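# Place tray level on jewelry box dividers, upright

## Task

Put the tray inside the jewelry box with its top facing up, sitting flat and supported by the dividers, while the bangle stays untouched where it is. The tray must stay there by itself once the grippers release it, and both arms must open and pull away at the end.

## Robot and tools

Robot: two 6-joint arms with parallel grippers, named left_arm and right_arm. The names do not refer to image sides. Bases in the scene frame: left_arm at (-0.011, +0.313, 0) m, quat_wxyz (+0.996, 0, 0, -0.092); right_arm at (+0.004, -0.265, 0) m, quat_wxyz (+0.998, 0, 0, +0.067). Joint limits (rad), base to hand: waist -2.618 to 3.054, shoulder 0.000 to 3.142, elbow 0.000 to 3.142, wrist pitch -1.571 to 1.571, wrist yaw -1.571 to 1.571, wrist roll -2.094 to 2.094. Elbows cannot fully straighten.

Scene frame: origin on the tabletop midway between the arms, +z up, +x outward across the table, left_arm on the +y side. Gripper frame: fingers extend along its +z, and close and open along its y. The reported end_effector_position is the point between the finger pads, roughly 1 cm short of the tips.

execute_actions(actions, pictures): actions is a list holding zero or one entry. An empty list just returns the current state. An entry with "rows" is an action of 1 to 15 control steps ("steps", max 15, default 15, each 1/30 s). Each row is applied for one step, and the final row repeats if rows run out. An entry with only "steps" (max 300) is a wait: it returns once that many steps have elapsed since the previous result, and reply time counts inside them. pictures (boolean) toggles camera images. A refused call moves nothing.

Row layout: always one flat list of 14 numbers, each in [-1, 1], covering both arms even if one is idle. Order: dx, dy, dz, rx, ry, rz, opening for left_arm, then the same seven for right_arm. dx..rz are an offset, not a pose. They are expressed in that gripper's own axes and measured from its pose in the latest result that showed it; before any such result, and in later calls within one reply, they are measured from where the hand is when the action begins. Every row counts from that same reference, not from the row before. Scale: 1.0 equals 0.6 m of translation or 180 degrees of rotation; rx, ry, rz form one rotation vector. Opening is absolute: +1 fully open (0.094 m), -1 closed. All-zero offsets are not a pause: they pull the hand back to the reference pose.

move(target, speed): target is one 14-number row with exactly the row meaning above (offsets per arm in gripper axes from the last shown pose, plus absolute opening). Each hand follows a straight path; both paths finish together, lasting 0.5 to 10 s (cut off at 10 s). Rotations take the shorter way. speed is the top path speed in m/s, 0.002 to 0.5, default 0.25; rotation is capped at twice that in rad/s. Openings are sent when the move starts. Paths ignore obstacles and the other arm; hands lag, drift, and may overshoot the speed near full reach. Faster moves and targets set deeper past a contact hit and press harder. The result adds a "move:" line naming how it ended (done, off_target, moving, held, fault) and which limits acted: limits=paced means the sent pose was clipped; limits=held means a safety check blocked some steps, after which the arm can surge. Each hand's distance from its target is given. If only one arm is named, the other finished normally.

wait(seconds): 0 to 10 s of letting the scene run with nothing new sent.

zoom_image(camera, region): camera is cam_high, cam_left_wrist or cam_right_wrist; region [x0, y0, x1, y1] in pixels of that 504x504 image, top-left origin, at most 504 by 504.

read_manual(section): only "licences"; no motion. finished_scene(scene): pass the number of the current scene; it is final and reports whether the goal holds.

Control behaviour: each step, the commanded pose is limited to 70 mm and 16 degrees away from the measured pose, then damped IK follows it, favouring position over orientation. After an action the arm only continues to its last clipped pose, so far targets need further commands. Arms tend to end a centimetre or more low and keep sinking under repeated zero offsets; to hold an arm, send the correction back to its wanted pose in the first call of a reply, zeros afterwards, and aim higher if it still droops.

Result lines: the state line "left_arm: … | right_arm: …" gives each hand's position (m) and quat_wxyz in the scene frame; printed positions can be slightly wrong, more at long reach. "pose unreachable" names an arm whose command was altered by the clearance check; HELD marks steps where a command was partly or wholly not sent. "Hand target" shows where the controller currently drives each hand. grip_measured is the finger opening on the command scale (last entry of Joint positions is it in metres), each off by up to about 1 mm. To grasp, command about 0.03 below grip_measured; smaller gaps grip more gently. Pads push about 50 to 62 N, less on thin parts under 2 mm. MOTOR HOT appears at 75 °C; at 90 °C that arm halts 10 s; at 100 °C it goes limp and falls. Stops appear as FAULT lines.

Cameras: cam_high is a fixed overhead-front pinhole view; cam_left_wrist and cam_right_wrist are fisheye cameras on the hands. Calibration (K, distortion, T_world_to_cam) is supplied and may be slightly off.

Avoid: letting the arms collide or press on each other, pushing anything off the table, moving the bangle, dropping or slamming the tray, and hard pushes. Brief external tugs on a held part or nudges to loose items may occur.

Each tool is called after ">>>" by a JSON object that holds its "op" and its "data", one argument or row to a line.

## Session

>>> {"op": "execute_actions", "data": {
  "actions": []
}}

Scene clock: 0.00 s of 4500.00 s.
left_arm: end_effector_position=(+0.2457, +0.4568, +0.1164) grip_measured=+1.000 end_effector_quat_wxyz=(+0.013, +0.926, -0.378, -0.008) | right_arm: end_effector_position=(+0.1519, +0.2420, +0.2706) grip_measured=+1.000 end_effector_quat_wxyz=(+0.400, -0.023, +0.671, +0.624)
Joint positions: left_arm=[ 0.694  1.687  1.383 -1.296  0.004 -1.857  0.094] | right_arm=[1.271 1.777 0.988 0.896 0.368 0.928 0.094]
Joint velocities: left_arm=[-0.017 -0.007 -0.012 -0.022 -0.007 -0.022  0.   ] | right_arm=[-0.027 -0.012 -0.007  0.066  0.022 -0.037  0.   ]
Hand target (left_arm): +0.244, +0.458, +0.120; +0.009, +0.926, -0.378, -0.010
Hand target (right_arm): +0.152, +0.242, +0.278; +0.403, -0.024, +0.666, +0.628
camera_calibration (this result's frames):
cam_left_wrist: T_world_to_cam=[[0.449764, 0.893145, 0.00207211, -0.524712], [0.7217, -0.364793, 0.588282, -0.0375523], [0.526177, -0.263092, -0.808653, 0.192254], [0, 0, 0, 1]] pos_world=[0.161938, 0.505526, 0.178646]
cam_right_wrist: T_world_to_cam=[[0.60739, -0.314054, -0.72969, 0.180047], [-0.776969, -0.0434689, -0.628036, 0.338732], [0.165519, 0.948409, -0.270413, -0.0926683], [0, 0, 0, 1]] pos_world=[0.169164, 0.159156, 0.319055]

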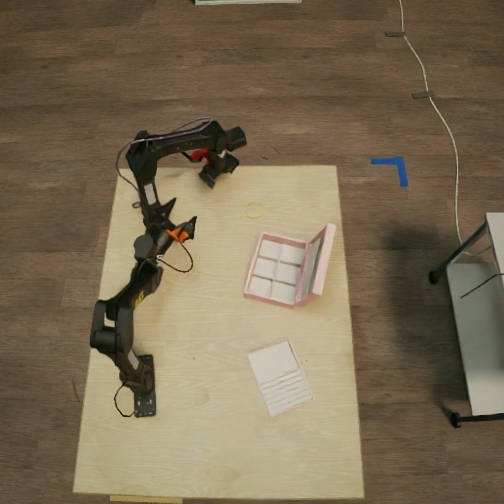

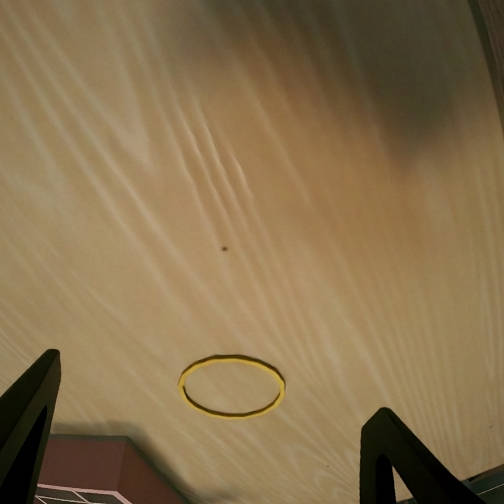

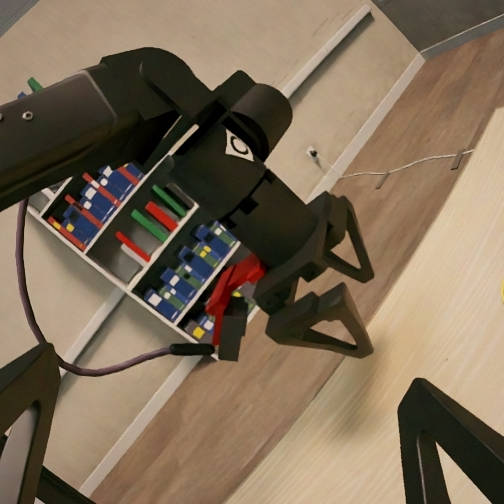

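>>> {"op": "zoom_image", "data": {
  "camera": "cam_high",
  "region": [230, 325, 330, 425]
}}

>>> {"op": "zoom_image", "data": {
  "camera": "cam_high",
  "region": [235, 215, 345, 325]
}}

Region (230, 325, 330, 425) of cam_high's 504x504 image, scaled by 5.040, with more detail than that image has.

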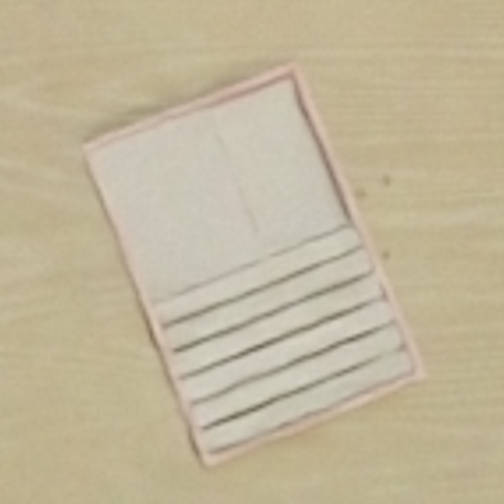

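Region (235, 215, 345, 325) of cam_high's 504x504 image, scaled by 4.582, with more detail than that image has.

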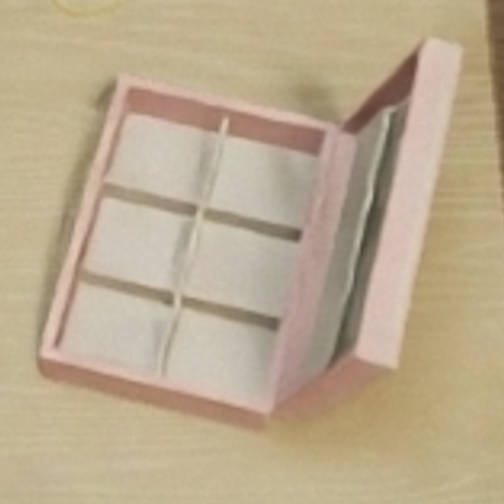

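>>> {"op": "move", "data": {
  "target": [0,0,0,0,0,0,1,-0.522,-0.677,-0.411,0.628,-0.128,0.151,-0.35]
}}

Scene clock: 58.97 s of 4500.00 s.
left_arm: end_effector_position=(+0.2460, +0.4564, +0.1164) grip_measured=+1.000 end_effector_quat_wxyz=(+0.014, +0.926, -0.378, -0.007) | right_arm: end_effector_position=(+0.4445, -0.2000, +0.0782) grip_measured=-0.348 end_effector_quat_wxyz=(+0.190, +0.548, +0.801, -0.144)
Joint positions: left_arm=[ 0.694  1.687  1.383 -1.296  0.006 -1.857  0.094] | right_arm=[ 0.196  2.259  1.955 -1.271  0.482  1.532  0.031]
Joint velocities: left_arm=[-0.007 -0.012  0.012  0.037 -0.022 -0.037  0.   ] | right_arm=[ 0.012  0.017 -0.012  0.022  0.007  0.007 -0.001]
Hand target (left_arm): +0.246, +0.457, +0.116; +0.013, +0.926, -0.378, -0.008
Hand target (right_arm): +0.450, -0.204, +0.085; +0.202, +0.553, +0.795, -0.147
Off the commanded pose (left_arm): 0.000 m, 0 deg.
Off the commanded pose (right_arm): 0.017 m, 3 deg.
After step 90, 51.10 s passed at rest.
move: off_target (right_arm)
camera_calibration (this result's frames):
cam_left_wrist: T_world_to_cam=[[0.449691, 0.893184, 0.00057581, -0.524271], [0.720962, -0.363363, 0.590069, -0.038552], [0.527249, -0.264934, -0.807353, 0.19245], [0, 0, 0, 1]] pos_world=[0.162086, 0.505249, 0.178425]
cam_right_wrist: T_world_to_cam=[[-0.880169, -0.459273, 0.119876, 0.288857], [-0.457816, 0.888098, 0.041076, 0.418128], [-0.125327, -0.0187275, -0.991939, 0.218327], [0, 0, 0, 1]] pos_world=[0.473031, -0.234585, 0.164765]

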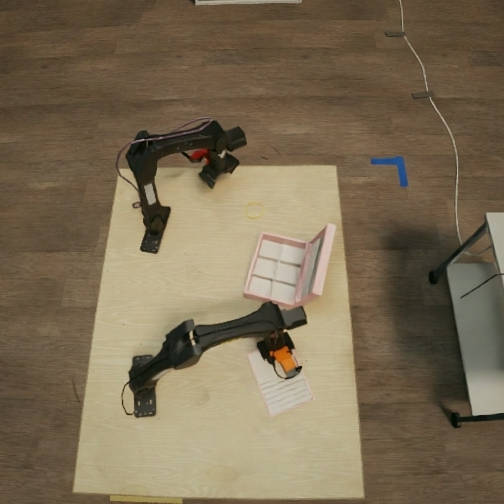

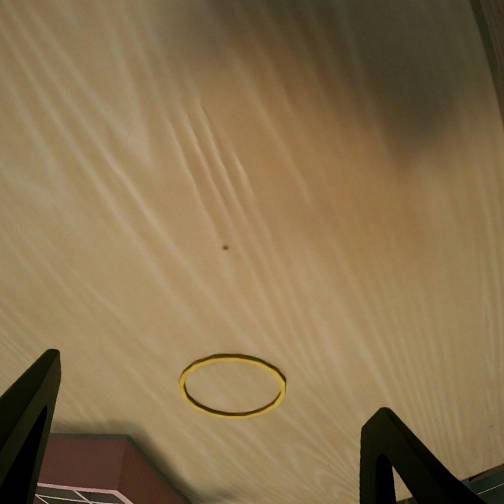

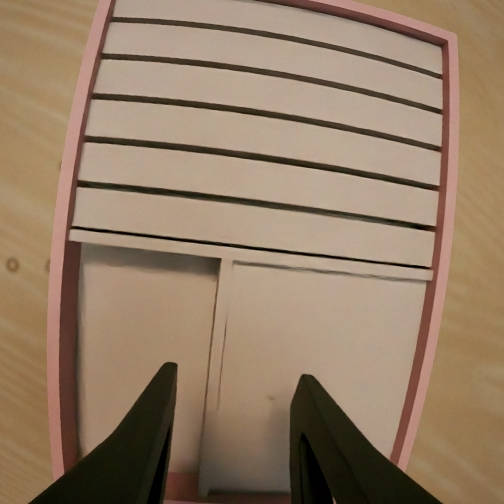

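>>> {"op": "move", "data": {
  "target": [0,0,0,0,0,0,1,0.02,0.015,0.075,-0.008,0,0,-0.35],
  "speed": 0.05
}}

Scene clock: 68.33 s of 4500.00 s.
left_arm: end_effector_position=(+0.2462, +0.4560, +0.1165) grip_measured=+1.000 end_effector_quat_wxyz=(+0.014, +0.926, -0.378, -0.006) | right_arm: end_effector_position=(+0.4586, -0.1989, +0.0397) grip_measured=-0.348 end_effector_quat_wxyz=(+0.200, +0.548, +0.803, -0.121)
Joint positions: left_arm=[ 0.694  1.687  1.383 -1.296  0.009 -1.857  0.094] | right_arm=[ 0.183  2.286  1.849 -1.079  0.468  1.502  0.031]
Joint velocities: left_arm=[-0.012  0.007  0.002  0.007  0.022  0.022  0.   ] | right_arm=[-0.012  0.002 -0.002  0.007 -0.007 -0.037 -0.001]
Hand target (left_arm): +0.246, +0.456, +0.116; +0.013, +0.926, -0.378, -0.007
Hand target (right_arm): +0.456, -0.207, +0.033; +0.197, +0.546, +0.803, -0.134
Off the commanded pose (left_arm): 0.000 m, 0 deg.
Off the commanded pose (right_arm): 0.011 m, 2 deg.
After step 90, 4.93 s passed at rest.
move: off_target (right_arm)
camera_calibration (this result's frames):
cam_left_wrist: T_world_to_cam=[[0.449621, 0.893219, -0.000920666, -0.523829], [0.720221, -0.361929, 0.591852, -0.0395518], [0.52832, -0.266772, -0.806046, 0.192643], [0, 0, 0, 1]] pos_world=[0.162233, 0.504971, 0.178206]
cam_right_wrist: T_world_to_cam=[[-0.87702, -0.474919, 0.0727189, 0.303725], [-0.472702, 0.880008, 0.0462567, 0.430244], [-0.0859614, 0.00619368, -0.996279, 0.169022], [0, 0, 0, 1]] pos_world=[0.484279, -0.235419, 0.126405]

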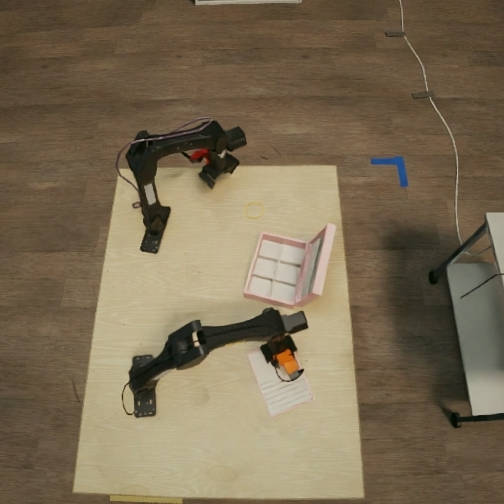

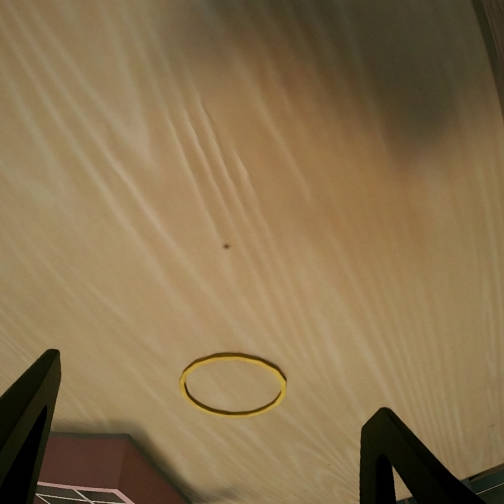

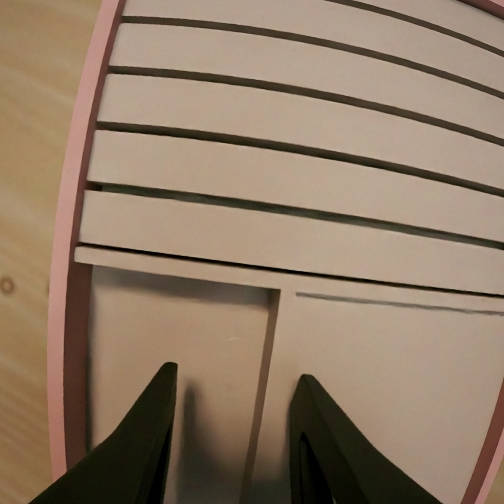

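>>> {"op": "move", "data": {
  "target": [0,0,0,0,0,0,1,-0.011,-0.017,0.022,0.006,0,0,-0.35],
  "speed": 0.03
}}

Scene clock: 77.13 s of 4500.00 s.
left_arm: end_effector_position=(+0.2465, +0.4555, +0.1165) grip_measured=+1.000 end_effector_quat_wxyz=(+0.015, +0.926, -0.378, -0.004) | right_arm: end_effector_position=(+0.4556, -0.2052, +0.0302) grip_measured=-0.348 end_effector_quat_wxyz=(+0.191, +0.549, +0.804, -0.123)
Joint positions: left_arm=[ 0.694  1.687  1.383 -1.296  0.012 -1.857  0.094] | right_arm=[ 0.168  2.286  1.815 -1.052  0.457  1.49   0.031]
Joint velocities: left_arm=[-0.007 -0.002  0.007  0.022 -0.007 -0.095  0.   ] | right_arm=[ 0.002 -0.017 -0.007  0.022 -0.066  0.037 -0.   ]
Hand target (left_arm): +0.246, +0.456, +0.116; +0.014, +0.926, -0.378, -0.006
Hand target (right_arm): +0.454, -0.213, +0.031; +0.194, +0.550, +0.802, -0.129
Off the commanded pose (left_arm): 0.001 m, 0 deg.
Off the commanded pose (right_arm): 0.009 m, 1 deg.
After step 90, 4.93 s passed at rest.
move: done
camera_calibration (this result's frames):
cam_left_wrist: T_world_to_cam=[[0.449544, 0.893255, -0.00263113, -0.523322], [0.719372, -0.360285, 0.593884, -0.0406943], [0.529542, -0.268869, -0.804546, 0.192861], [0, 0, 0, 1]] pos_world=[0.162403, 0.504652, 0.177956]
cam_right_wrist: T_world_to_cam=[[-0.877713, -0.471811, 0.0837531, 0.299367], [-0.468242, 0.881606, 0.0593307, 0.432676], [-0.10183, 0.0128586, -0.994719, 0.16792], [0, 0, 0, 1]] pos_world=[0.482455, -0.242364, 0.116289]

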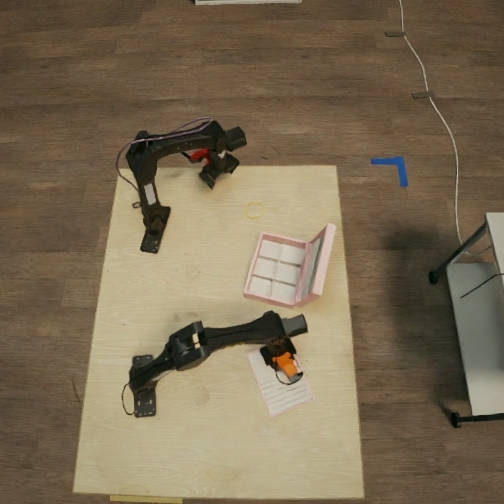

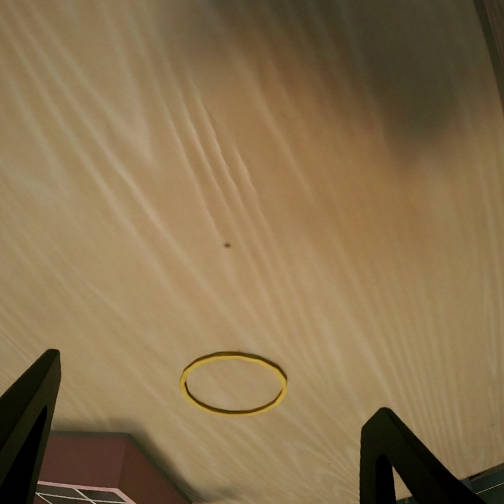

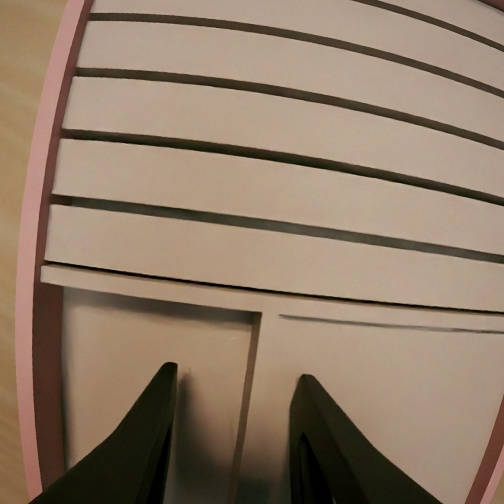

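A little lower, then close and lift.

>>> {"op": "move", "data": {
  "target": [0,0,0,0,0,0,1,0.002,-0.006,0.012,0,0,0,-0.35],
  "speed": 0.03
}}

>>> {"op": "move", "data": {
  "target": [0,0,0,0,0,0,1,0,0,0,0,0,0,-1],
  "speed": 0.03
}}

>>> {"op": "move", "data": {
  "target": [0,0,0,0,0,0,1,-0.075,-0.03,-0.155,0,0,0,-1],
  "speed": 0.1
}}

Scene clock: 83.93 s of 4500.00 s.
left_arm: end_effector_position=(+0.2467, +0.4551, +0.1165) grip_measured=+1.000 end_effector_quat_wxyz=(+0.016, +0.926, -0.378, -0.003) | right_arm: end_effector_position=(+0.4573, -0.2045, +0.0302) grip_measured=-0.348 end_effector_quat_wxyz=(+0.193, +0.549, +0.804, -0.120)
Joint positions: left_arm=[ 0.694  1.687  1.383 -1.296  0.015 -1.857  0.094] | right_arm=[ 0.168  2.286  1.815 -1.044  0.456  1.489  0.031]
Joint velocities: left_arm=[-0.002  0.002 -0.002 -0.007 -0.081  0.022  0.   ] | right_arm=[-0.007  0.002  0.007  0.022 -0.007  0.007  0.001]
Hand target (left_arm): +0.246, +0.456, +0.116; +0.015, +0.926, -0.378, -0.004
Hand target (right_arm): +0.453, -0.208, +0.023; +0.191, +0.549, +0.804, -0.124
Off the commanded pose (left_arm): 0.000 m, 0 deg.
Off the commanded pose (right_arm): 0.009 m, 0 deg.
After step 90, 3.10 s passed at rest.
move: done
camera_calibration (this result's frames):
cam_left_wrist: T_world_to_cam=[[0.449478, 0.893282, -0.00412795, -0.522877], [0.718627, -0.358843, 0.595658, -0.041694], [0.530609, -0.270701, -0.803228, 0.193048], [0, 0, 0, 1]] pos_world=[0.162551, 0.504374, 0.177738]
cam_right_wrist: T_world_to_cam=[[-0.877766, -0.472979, 0.0762723, 0.301206], [-0.469591, 0.880934, 0.0586402, 0.433394], [-0.0949265, 0.0156556, -0.995361, 0.165554], [0, 0, 0, 1]] pos_world=[0.483622, -0.24192, 0.116398]

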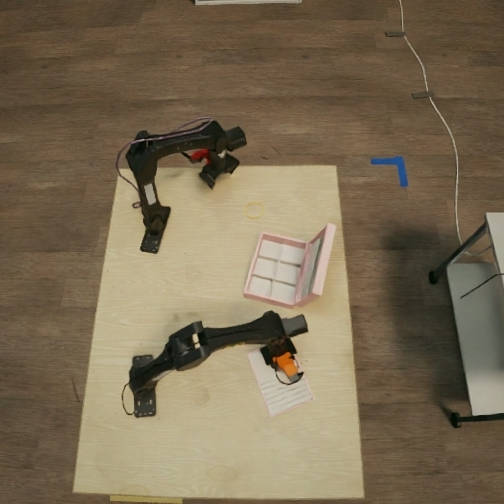

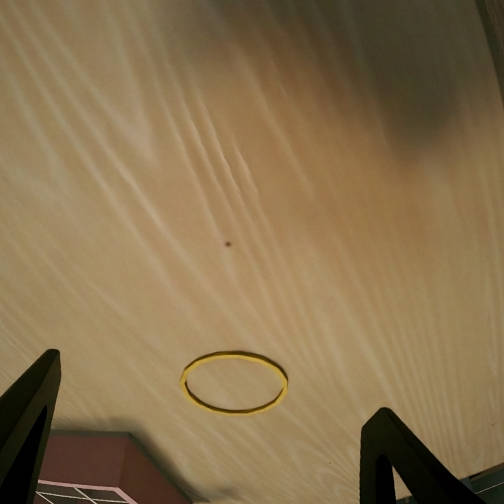

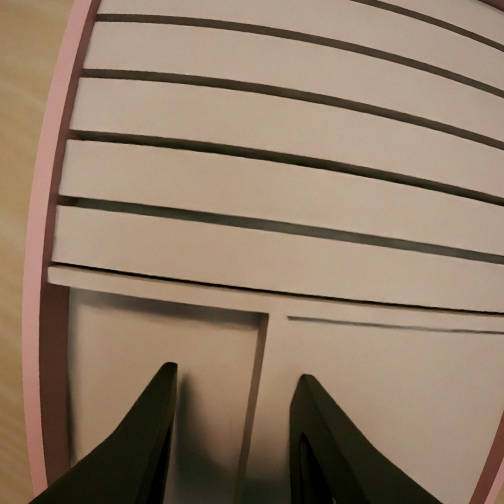

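Scene clock: 84.43 s of 4500.00 s.
left_arm: end_effector_position=(+0.2469, +0.4548, +0.1165) grip_measured=+1.000 end_effector_quat_wxyz=(+0.017, +0.926, -0.378, -0.003) | right_arm: end_effector_position=(+0.4563, -0.2047, +0.0301) grip_measured=-0.974 end_effector_quat_wxyz=(+0.192, +0.549, +0.805, -0.122)
Joint positions: left_arm=[ 0.694  1.687  1.383 -1.296  0.017 -1.857  0.094] | right_arm=[ 0.168  2.286  1.815 -1.049  0.455  1.488  0.001]
Joint velocities: left_arm=[ 0.002 -0.007 -0.012  0.022 -0.11   0.022  0.   ] | right_arm=[-0.012  0.007 -0.037 -0.007  0.007  0.007 -0.   ]
Hand target (left_arm): +0.247, +0.455, +0.116; +0.016, +0.926, -0.378, -0.004
Hand target (right_arm): +0.457, -0.205, +0.030; +0.193, +0.549, +0.804, -0.120
Off the commanded pose (left_arm): 0.000 m, 0 deg.
Off the commanded pose (right_arm): 0.001 m, 0 deg.
move: done
camera_calibration (this result's frames):
cam_left_wrist: T_world_to_cam=[[0.449423, 0.893303, -0.00541106, -0.522495], [0.717986, -0.357603, 0.597174, -0.0425509], [0.531523, -0.272269, -0.802093, 0.193206], [0, 0, 0, 1]] pos_world=[0.162678, 0.504134, 0.177553]
cam_right_wrist: T_world_to_cam=[[-0.877241, -0.473269, 0.0804022, 0.299872], [-0.469667, 0.88079, 0.0601793, 0.433062], [-0.0992984, 0.0150295, -0.994944, 0.167211], [0, 0, 0, 1]] pos_world=[0.483059, -0.242029, 0.116194]

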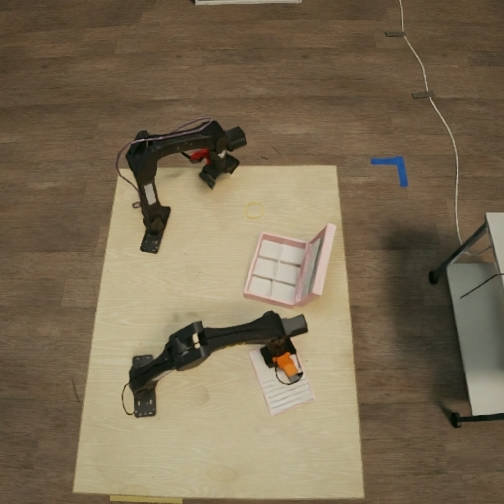

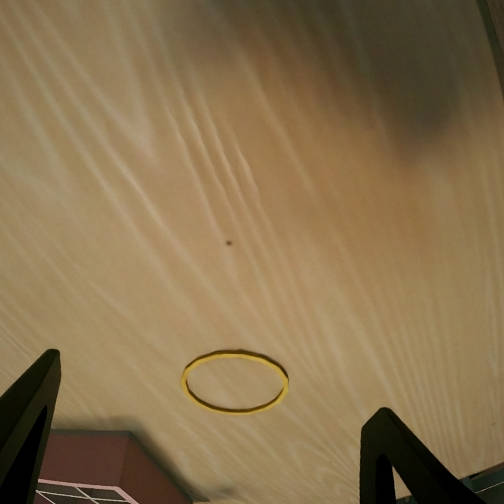

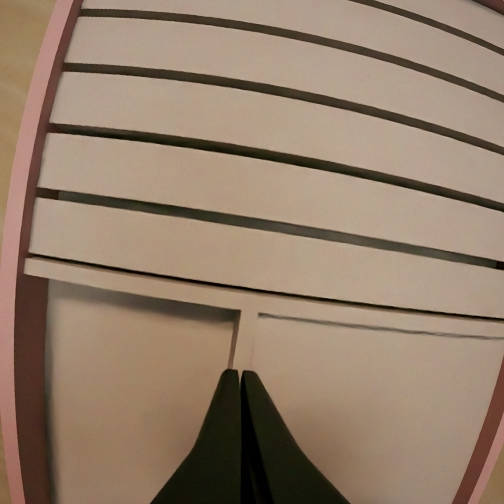

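Scene clock: 86.07 s of 4500.00 s.
left_arm: end_effector_position=(+0.2471, +0.4543, +0.1165) grip_measured=+1.000 end_effector_quat_wxyz=(+0.018, +0.926, -0.378, -0.002) | right_arm: end_effector_position=(+0.4306, -0.2066, +0.1056) grip_measured=-0.975 end_effector_quat_wxyz=(+0.161, +0.546, +0.811, -0.132)
Joint positions: left_arm=[ 0.694  1.687  1.383 -1.296  0.02  -1.857  0.094] | right_arm=[ 0.168  2.194  1.976 -1.357  0.419  1.488  0.001]
Joint velocities: left_arm=[-0.002 -0.002 -0.017 -0.066 -0.007 -0.022  0.   ] | right_arm=[ 0.007 -0.002  0.007  0.022 -0.022 -0.007 -0.001]
Hand target (left_arm): +0.247, +0.455, +0.116; +0.017, +0.926, -0.378, -0.003
Hand target (right_arm): +0.437, -0.210, +0.132; +0.192, +0.549, +0.804, -0.121
Off the commanded pose (left_arm): 0.000 m, 0 deg.
Off the commanded pose (right_arm): 0.029 m, 4 deg.
move: off_target (right_arm)
camera_calibration (this result's frames):
cam_left_wrist: T_world_to_cam=[[0.44936, 0.893324, -0.00690814, -0.522048], [0.717235, -0.356152, 0.59894, -0.0435506], [0.532587, -0.274094, -0.800764, 0.193388], [0, 0, 0, 1]] pos_world=[0.162827, 0.503854, 0.177336]
cam_right_wrist: T_world_to_cam=[[-0.870277, -0.4759, 0.127032, 0.261862], [-0.465167, 0.878882, 0.105767, 0.410972], [-0.161981, 0.0329554, -0.986243, 0.269544], [0, 0, 0, 1]] pos_world=[0.462724, -0.245458, 0.189104]

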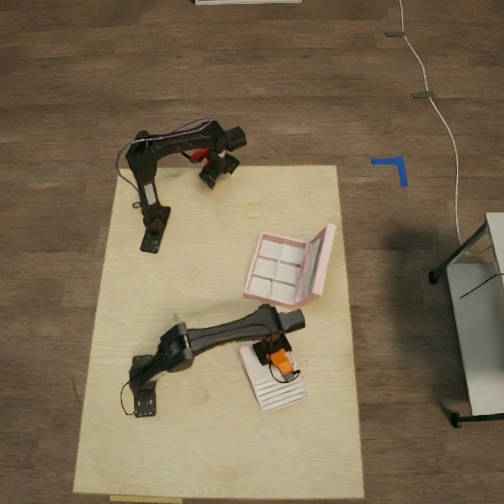

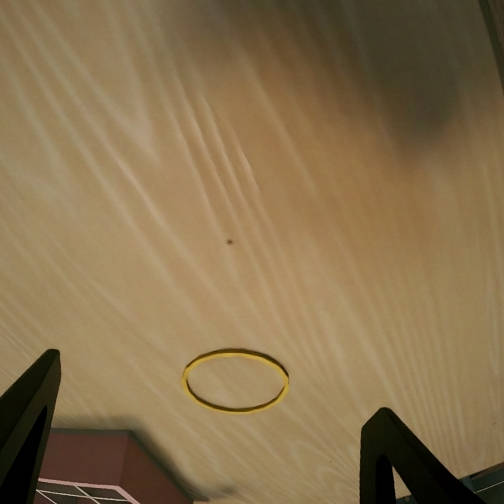

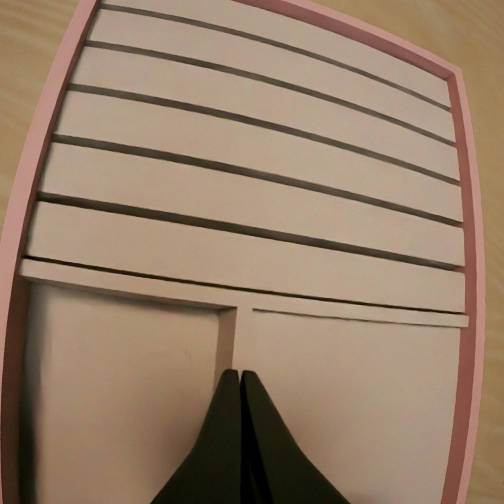

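>>> {"op": "move", "data": {
  "target": [0,0,0,0,0,0,1,-0.04,-0.04,-0.09,-0.015,-0.1,0,-1],
  "speed": 0.06
}}

Scene clock: 107.97 s of 4500.00 s.
left_arm: end_effector_position=(+0.2474, +0.4539, +0.1165) grip_measured=+1.000 end_effector_quat_wxyz=(+0.019, +0.926, -0.378, -0.000) | right_arm: end_effector_position=(+0.4152, -0.2077, +0.1465) grip_measured=-0.975 end_effector_quat_wxyz=(+0.270, +0.522, +0.788, -0.185)
Joint positions: left_arm=[ 0.694  1.687  1.383 -1.296  0.022 -1.857  0.094] | right_arm=[ 0.269  2.097  1.896 -1.385  0.666  1.58   0.001]
Joint velocities: left_arm=[ 0.007 -0.002  0.002 -0.037  0.037 -0.022  0.   ] | right_arm=[ 0.002 -0.007 -0.002 -0.022  0.037  0.007  0.001]
Hand target (left_arm): +0.247, +0.454, +0.116; +0.018, +0.926, -0.378, -0.001
Hand target (right_arm): +0.410, -0.214, +0.165; +0.298, +0.515, +0.779, -0.197
Off the commanded pose (left_arm): 0.000 m, 0 deg.
Off the commanded pose (right_arm): 0.021 m, 4 deg.
After step 90, 15.93 s passed at rest.
move: off_target (right_arm)
camera_calibration (this result's frames):
cam_left_wrist: T_world_to_cam=[[0.4493, 0.893342, -0.00840535, -0.5216], [0.716483, -0.354698, 0.600701, -0.0445503], [0.53365, -0.275917, -0.79943, 0.193568], [0, 0, 0, 1]] pos_world=[0.162977, 0.503574, 0.177121]
cam_right_wrist: T_world_to_cam=[[-0.873888, -0.46928, 0.126868, 0.245675], [-0.48431, 0.862992, -0.143834, 0.441653], [-0.0419877, -0.187138, -0.981436, 0.211132], [0, 0, 0, 1]] pos_world=[0.437455, -0.226341, 0.239569]

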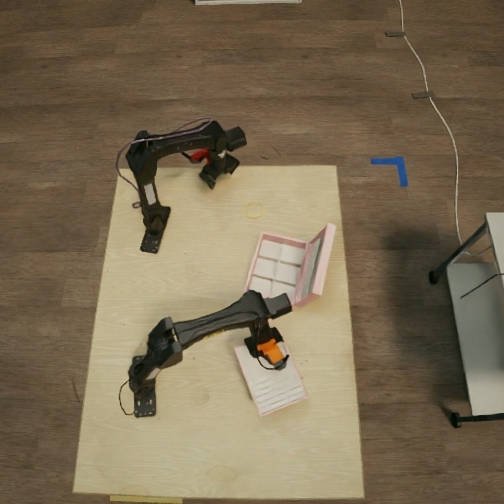

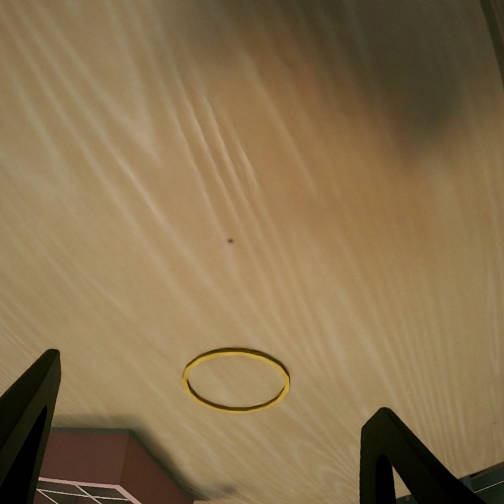

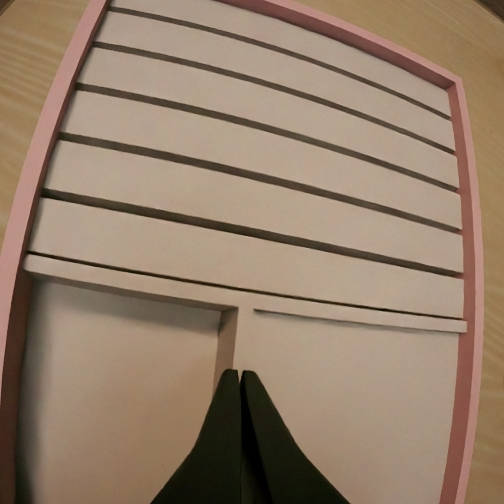

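>>> {"op": "move", "data": {
  "target": [0,0,0,0,0,0,1,0.088,-0.094,-0.121,-0.492,-0.008,-0.625,-1],
  "speed": 0.25
}}

Scene clock: 137.50 s of 4500.00 s.
left_arm: end_effector_position=(+0.2476, +0.4535, +0.1165) grip_measured=+1.000 end_effector_quat_wxyz=(+0.019, +0.926, -0.378, +0.001) | right_arm: end_effector_position=(+0.3189, -0.1532, +0.1529) grip_measured=-0.977 end_effector_quat_wxyz=(+0.233, -0.582, +0.756, +0.188)
Joint positions: left_arm=[ 0.694  1.687  1.383 -1.296  0.025 -1.857  0.094] | right_arm=[-0.094  1.598  1.3   -1.086 -0.583 -1.216  0.001]
Joint velocities: left_arm=[-0.002  0.007 -0.002  0.022 -0.081 -0.139  0.   ] | right_arm=[ 0.002  0.022 -0.007 -0.022 -0.037 -0.037  0.001]
Hand target (left_arm): +0.247, +0.454, +0.116; +0.019, +0.926, -0.378, -0.000
Hand target (right_arm): +0.329, -0.149, +0.171; +0.266, -0.584, +0.742, +0.195
Off the commanded pose (left_arm): 0.000 m, 0 deg.
Off the commanded pose (right_arm): 0.022 m, 4 deg.
After step 90, 20.90 s passed at rest.
move: off_target (right_arm)
camera_calibration (this result's frames):
cam_left_wrist: T_world_to_cam=[[0.449241, 0.893356, -0.00990267, -0.521151], [0.715728, -0.35324, 0.602458, -0.0455499], [0.534711, -0.277736, -0.798089, 0.193745], [0, 0, 0, 1]] pos_world=[0.163126, 0.503293, 0.176907]
cam_right_wrist: T_world_to_cam=[[0.983731, -0.150353, 0.0983243, -0.352946], [-0.141694, -0.985826, -0.0898362, -0.0518106], [0.110438, 0.0744426, -0.991091, 0.216557], [0, 0, 0, 1]] pos_world=[0.315946, -0.120264, 0.244677]

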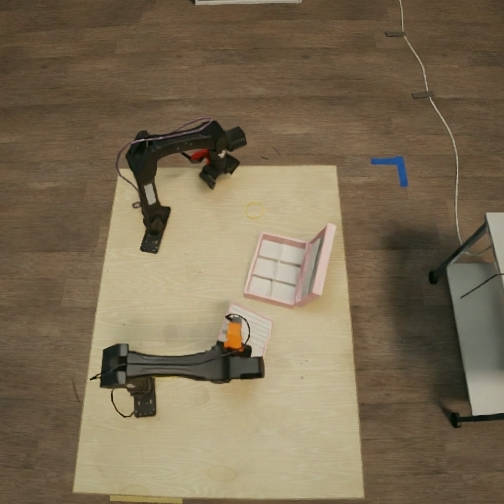

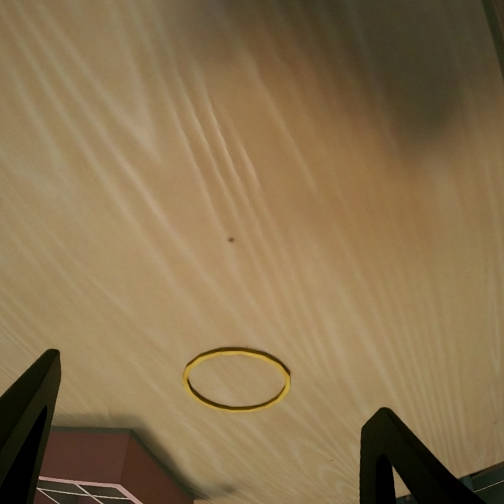

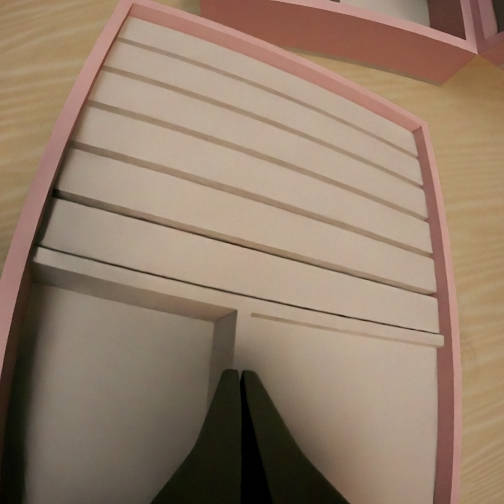

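>>> {"op": "move", "data": {
  "target": [0,0,0,0,0,0,1,0.149,-0.015,0.129,0,-0.02,0,-1],
  "speed": 0.04
}}

Scene clock: 152.93 s of 4500.00 s.
left_arm: end_effector_position=(+0.2478, +0.4532, +0.1165) grip_measured=+1.000 end_effector_quat_wxyz=(+0.020, +0.926, -0.378, +0.001) | right_arm: end_effector_position=(+0.3191, -0.1864, +0.0392) grip_measured=-0.977 end_effector_quat_wxyz=(+0.243, -0.581, +0.753, +0.191)
Joint positions: left_arm=[ 0.694  1.687  1.383 -1.296  0.027 -1.857  0.094] | right_arm=[-0.217  1.739  0.976 -0.69  -0.619 -1.359  0.001]
Joint velocities: left_arm=[-0.002  0.007  0.002  0.007  0.081  0.007  0.   ] | right_arm=[ 0.002  0.017 -0.002 -0.007 -0.037 -0.007 -0.   ]
Hand target (left_arm): +0.248, +0.454, +0.116; +0.019, +0.926, -0.378, +0.001
Hand target (right_arm): +0.318, -0.184, +0.039; +0.258, -0.576, +0.748, +0.206
Off the commanded pose (left_arm): 0.000 m, 0 deg.
Off the commanded pose (right_arm): 0.003 m, 2 deg.
After step 90, 9.17 s passed at rest.
move: done
camera_calibration (this result's frames):
cam_left_wrist: T_world_to_cam=[[0.449193, 0.893365, -0.0111862, -0.520765], [0.715079, -0.351986, 0.60396, -0.0464067], [0.535619, -0.279293, -0.796936, 0.193894], [0, 0, 0, 1]] pos_world=[0.163255, 0.503052, 0.176724]
cam_right_wrist: T_world_to_cam=[[0.982323, -0.153206, 0.107561, -0.347328], [-0.141538, -0.98393, -0.108849, -0.0937035], [0.122509, 0.091701, -0.988222, 0.105526], [0, 0, 0, 1]] pos_world=[0.314998, -0.155087, 0.131443]

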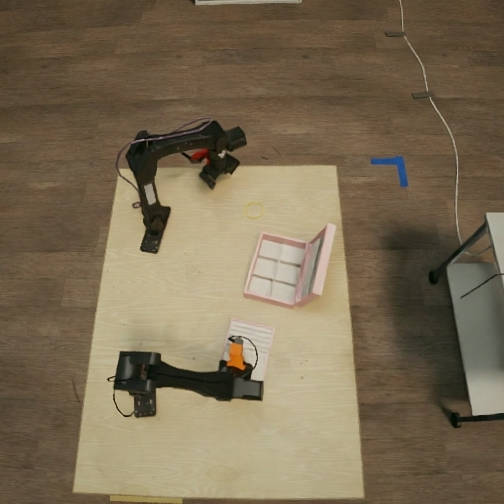

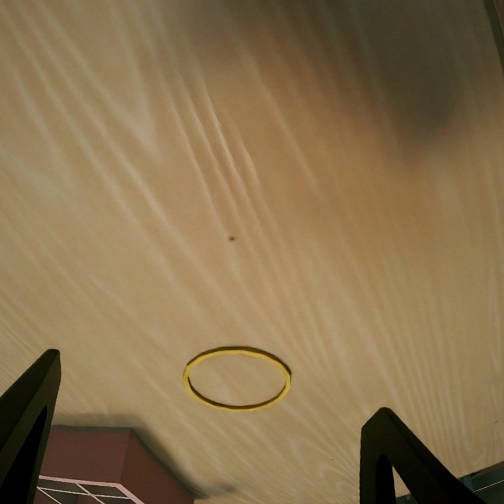

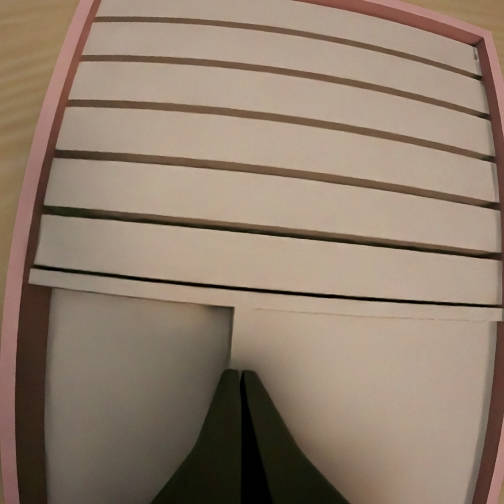

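>>> {"op": "move", "data": {
  "target": [0,0,0,0,0,0,1,0.012,0,0.017,0,0,0,-1],
  "speed": 0.02
}}

>>> {"op": "move", "data": {
  "target": [0,0,0,0,0,0,1,-0.016,0,0.012,0,-0.06,0,-0.6],
  "speed": 0.04
}}

Scene clock: 158.47 s of 4500.00 s.
left_arm: end_effector_position=(+0.2480, +0.4528, +0.1165) grip_measured=+1.000 end_effector_quat_wxyz=(+0.021, +0.926, -0.378, +0.002) | right_arm: end_effector_position=(+0.3249, -0.1909, +0.0316) grip_measured=-0.977 end_effector_quat_wxyz=(+0.240, -0.585, +0.755, +0.176)
Joint positions: left_arm=[ 0.694  1.687  1.383 -1.296  0.03  -1.857  0.094] | right_arm=[-0.217  1.758  0.976 -0.655 -0.592 -1.36   0.001]
Joint velocities: left_arm=[ 0.007 -0.012 -0.007 -0.11  -0.081 -0.022  0.   ] | right_arm=[-0.007  0.022 -0.012  0.037 -0.007  0.051 -0.001]
Hand target (left_arm): +0.248, +0.453, +0.117; +0.020, +0.926, -0.378, +0.001
Hand target (right_arm): +0.319, -0.186, +0.027; +0.243, -0.581, +0.753, +0.191
Off the commanded pose (left_arm): 0.000 m, 0 deg.
Off the commanded pose (right_arm): 0.009 m, 2 deg.
After step 90, 1.63 s passed at rest.
move: done
camera_calibration (this result's frames):
cam_left_wrist: T_world_to_cam=[[0.449146, 0.893372, -0.0124697, -0.520378], [0.714428, -0.35073, 0.605459, -0.0472635], [0.536526, -0.280848, -0.795779, 0.194041], [0, 0, 0, 1]] pos_world=[0.163383, 0.50281, 0.176541]
cam_right_wrist: T_world_to_cam=[[0.980402, -0.152355, 0.124902, -0.352674], [-0.142749, -0.986306, -0.0825989, -0.0990421], [0.135775, 0.0631505, -0.988725, 0.0879756], [0, 0, 0, 1]] pos_world=[0.319679, -0.156973, 0.122852]

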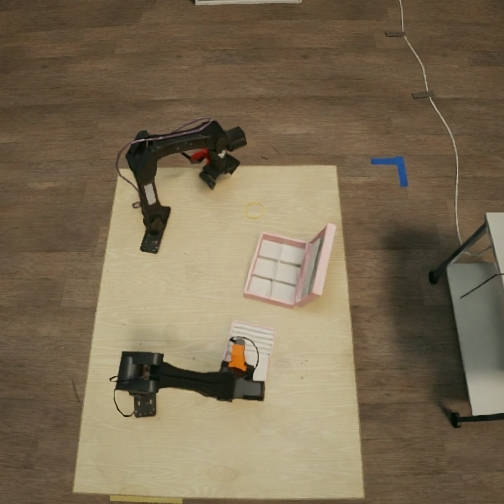

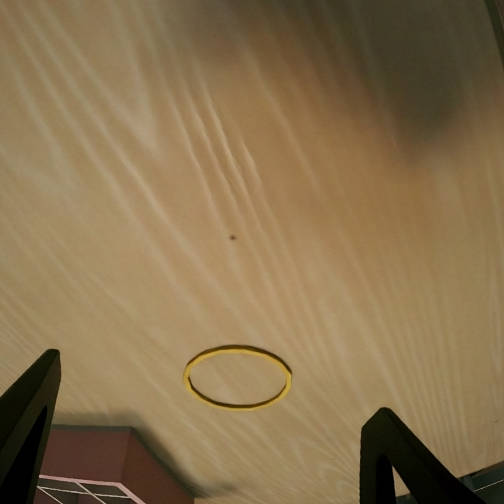

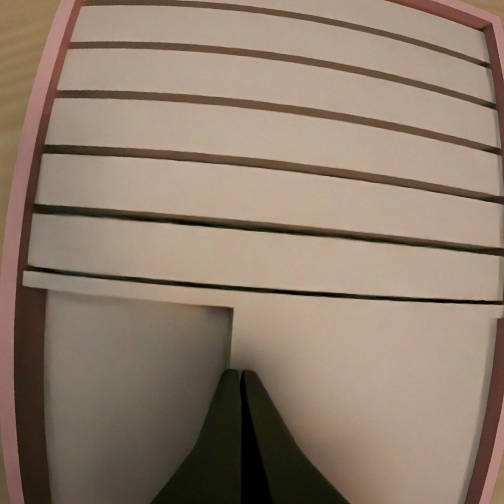

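Scene clock: 161.07 s of 4500.00 s.
left_arm: end_effector_position=(+0.2482, +0.4524, +0.1165) grip_measured=+1.000 end_effector_quat_wxyz=(+0.022, +0.926, -0.378, +0.003) | right_arm: end_effector_position=(+0.3348, -0.1798, +0.0375) grip_measured=-0.602 end_effector_quat_wxyz=(+0.309, -0.573, +0.729, +0.213)
Joint positions: left_arm=[ 0.694  1.687  1.383 -1.296  0.032 -1.857  0.094] | right_arm=[-0.25   1.783  0.945 -0.556 -0.753 -1.378  0.019]
Joint velocities: left_arm=[ 0.002  0.007 -0.007  0.022 -0.022 -0.007  0.   ] | right_arm=[ 0.012  0.007 -0.007  0.022 -0.037 -0.066 -0.   ]
Hand target (left_arm): +0.248, +0.453, +0.117; +0.021, +0.926, -0.378, +0.002
Hand target (right_arm): +0.328, -0.179, +0.032; +0.310, -0.565, +0.729, +0.230
Off the commanded pose (left_arm): 0.000 m, 0 deg.
Off the commanded pose (right_arm): 0.009 m, 2 deg.
move: done
camera_calibration (this result's frames):
cam_left_wrist: T_world_to_cam=[[0.449092, 0.893376, -0.0139673, -0.519925], [0.713667, -0.349261, 0.607204, -0.048263], [0.537583, -0.282659, -0.794423, 0.194211], [0, 0, 0, 1]] pos_world=[0.163534, 0.502528, 0.176329]
cam_right_wrist: T_world_to_cam=[[0.971041, -0.168483, 0.169391, -0.362886], [-0.12527, -0.96278, -0.239504, -0.0819847], [0.203439, 0.211348, -0.956004, 0.0945914], [0, 0, 0, 1]] pos_world=[0.322864, -0.160065, 0.132264]

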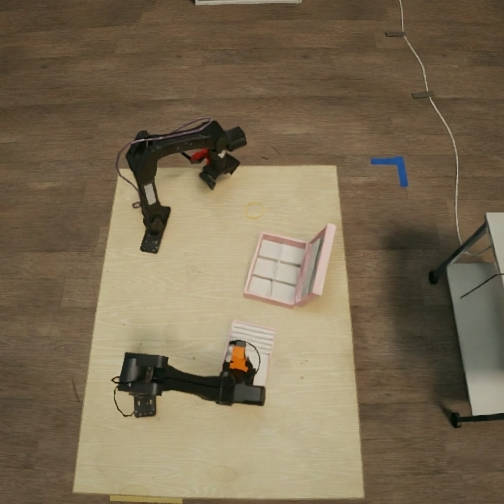

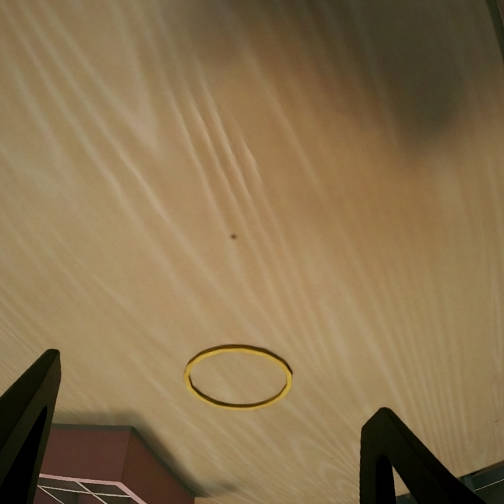

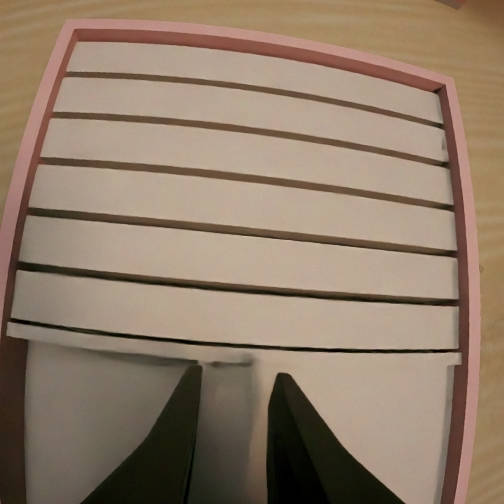

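>>> {"op": "move", "data": {
  "target": [0,0,0,0,0,0,1,0.016,0.024,0.008,-0.025,0,0,-0.4],
  "speed": 0.03
}}

Scene clock: 168.37 s of 4500.00 s.
left_arm: end_effector_position=(+0.2484, +0.4520, +0.1165) grip_measured=+1.000 end_effector_quat_wxyz=(+0.022, +0.926, -0.378, +0.004) | right_arm: end_effector_position=(+0.3224, -0.1790, +0.0295) grip_measured=-0.402 end_effector_quat_wxyz=(+0.292, -0.591, +0.717, +0.225)
Joint positions: left_arm=[ 0.694  1.687  1.383 -1.296  0.035 -1.857  0.094] | right_arm=[-0.25   1.803  0.945 -0.61  -0.749 -1.454  0.028]
Joint velocities: left_arm=[-0.002 -0.002 -0.007 -0.051  0.081  0.022  0.   ] | right_arm=[-0.017  0.007 -0.007 -0.051 -0.037 -0.051 -0.001]
Hand target (left_arm): +0.248, +0.452, +0.117; +0.022, +0.926, -0.378, +0.003
Hand target (right_arm): +0.320, -0.180, +0.027; +0.287, -0.584, +0.720, +0.241
Off the commanded pose (left_arm): 0.000 m, 0 deg.
Off the commanded pose (right_arm): 0.003 m, 2 deg.
After step 90, 2.73 s passed at rest.
move: done
camera_calibration (this result's frames):
cam_left_wrist: T_world_to_cam=[[0.449048, 0.893377, -0.015251, -0.519537], [0.713012, -0.347998, 0.608696, -0.0491197], [0.538488, -0.284208, -0.793257, 0.194354], [0, 0, 0, 1]] pos_world=[0.163663, 0.502286, 0.176148]
cam_right_wrist: T_world_to_cam=[[0.982495, -0.114179, 0.147198, -0.34267], [-0.0786478, -0.970512, -0.227862, -0.101398], [0.168875, 0.212296, -0.962503, 0.100816], [0, 0, 0, 1]] pos_world=[0.311672, -0.158937, 0.124371]

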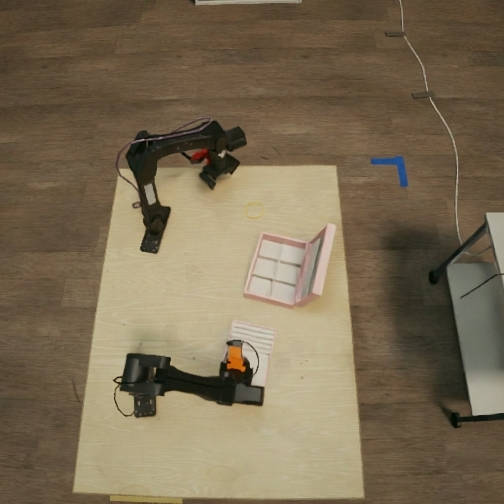

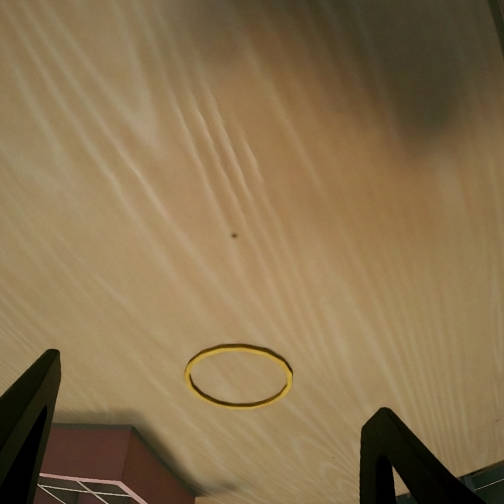

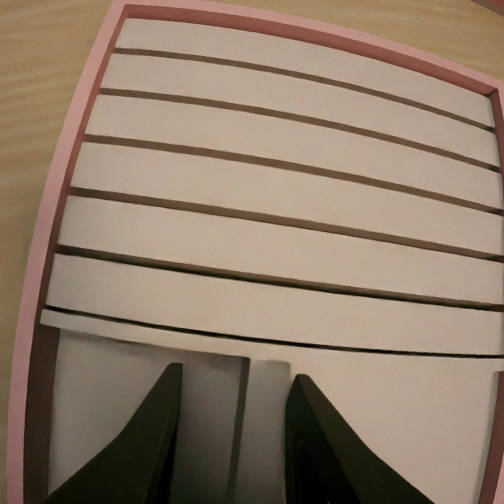

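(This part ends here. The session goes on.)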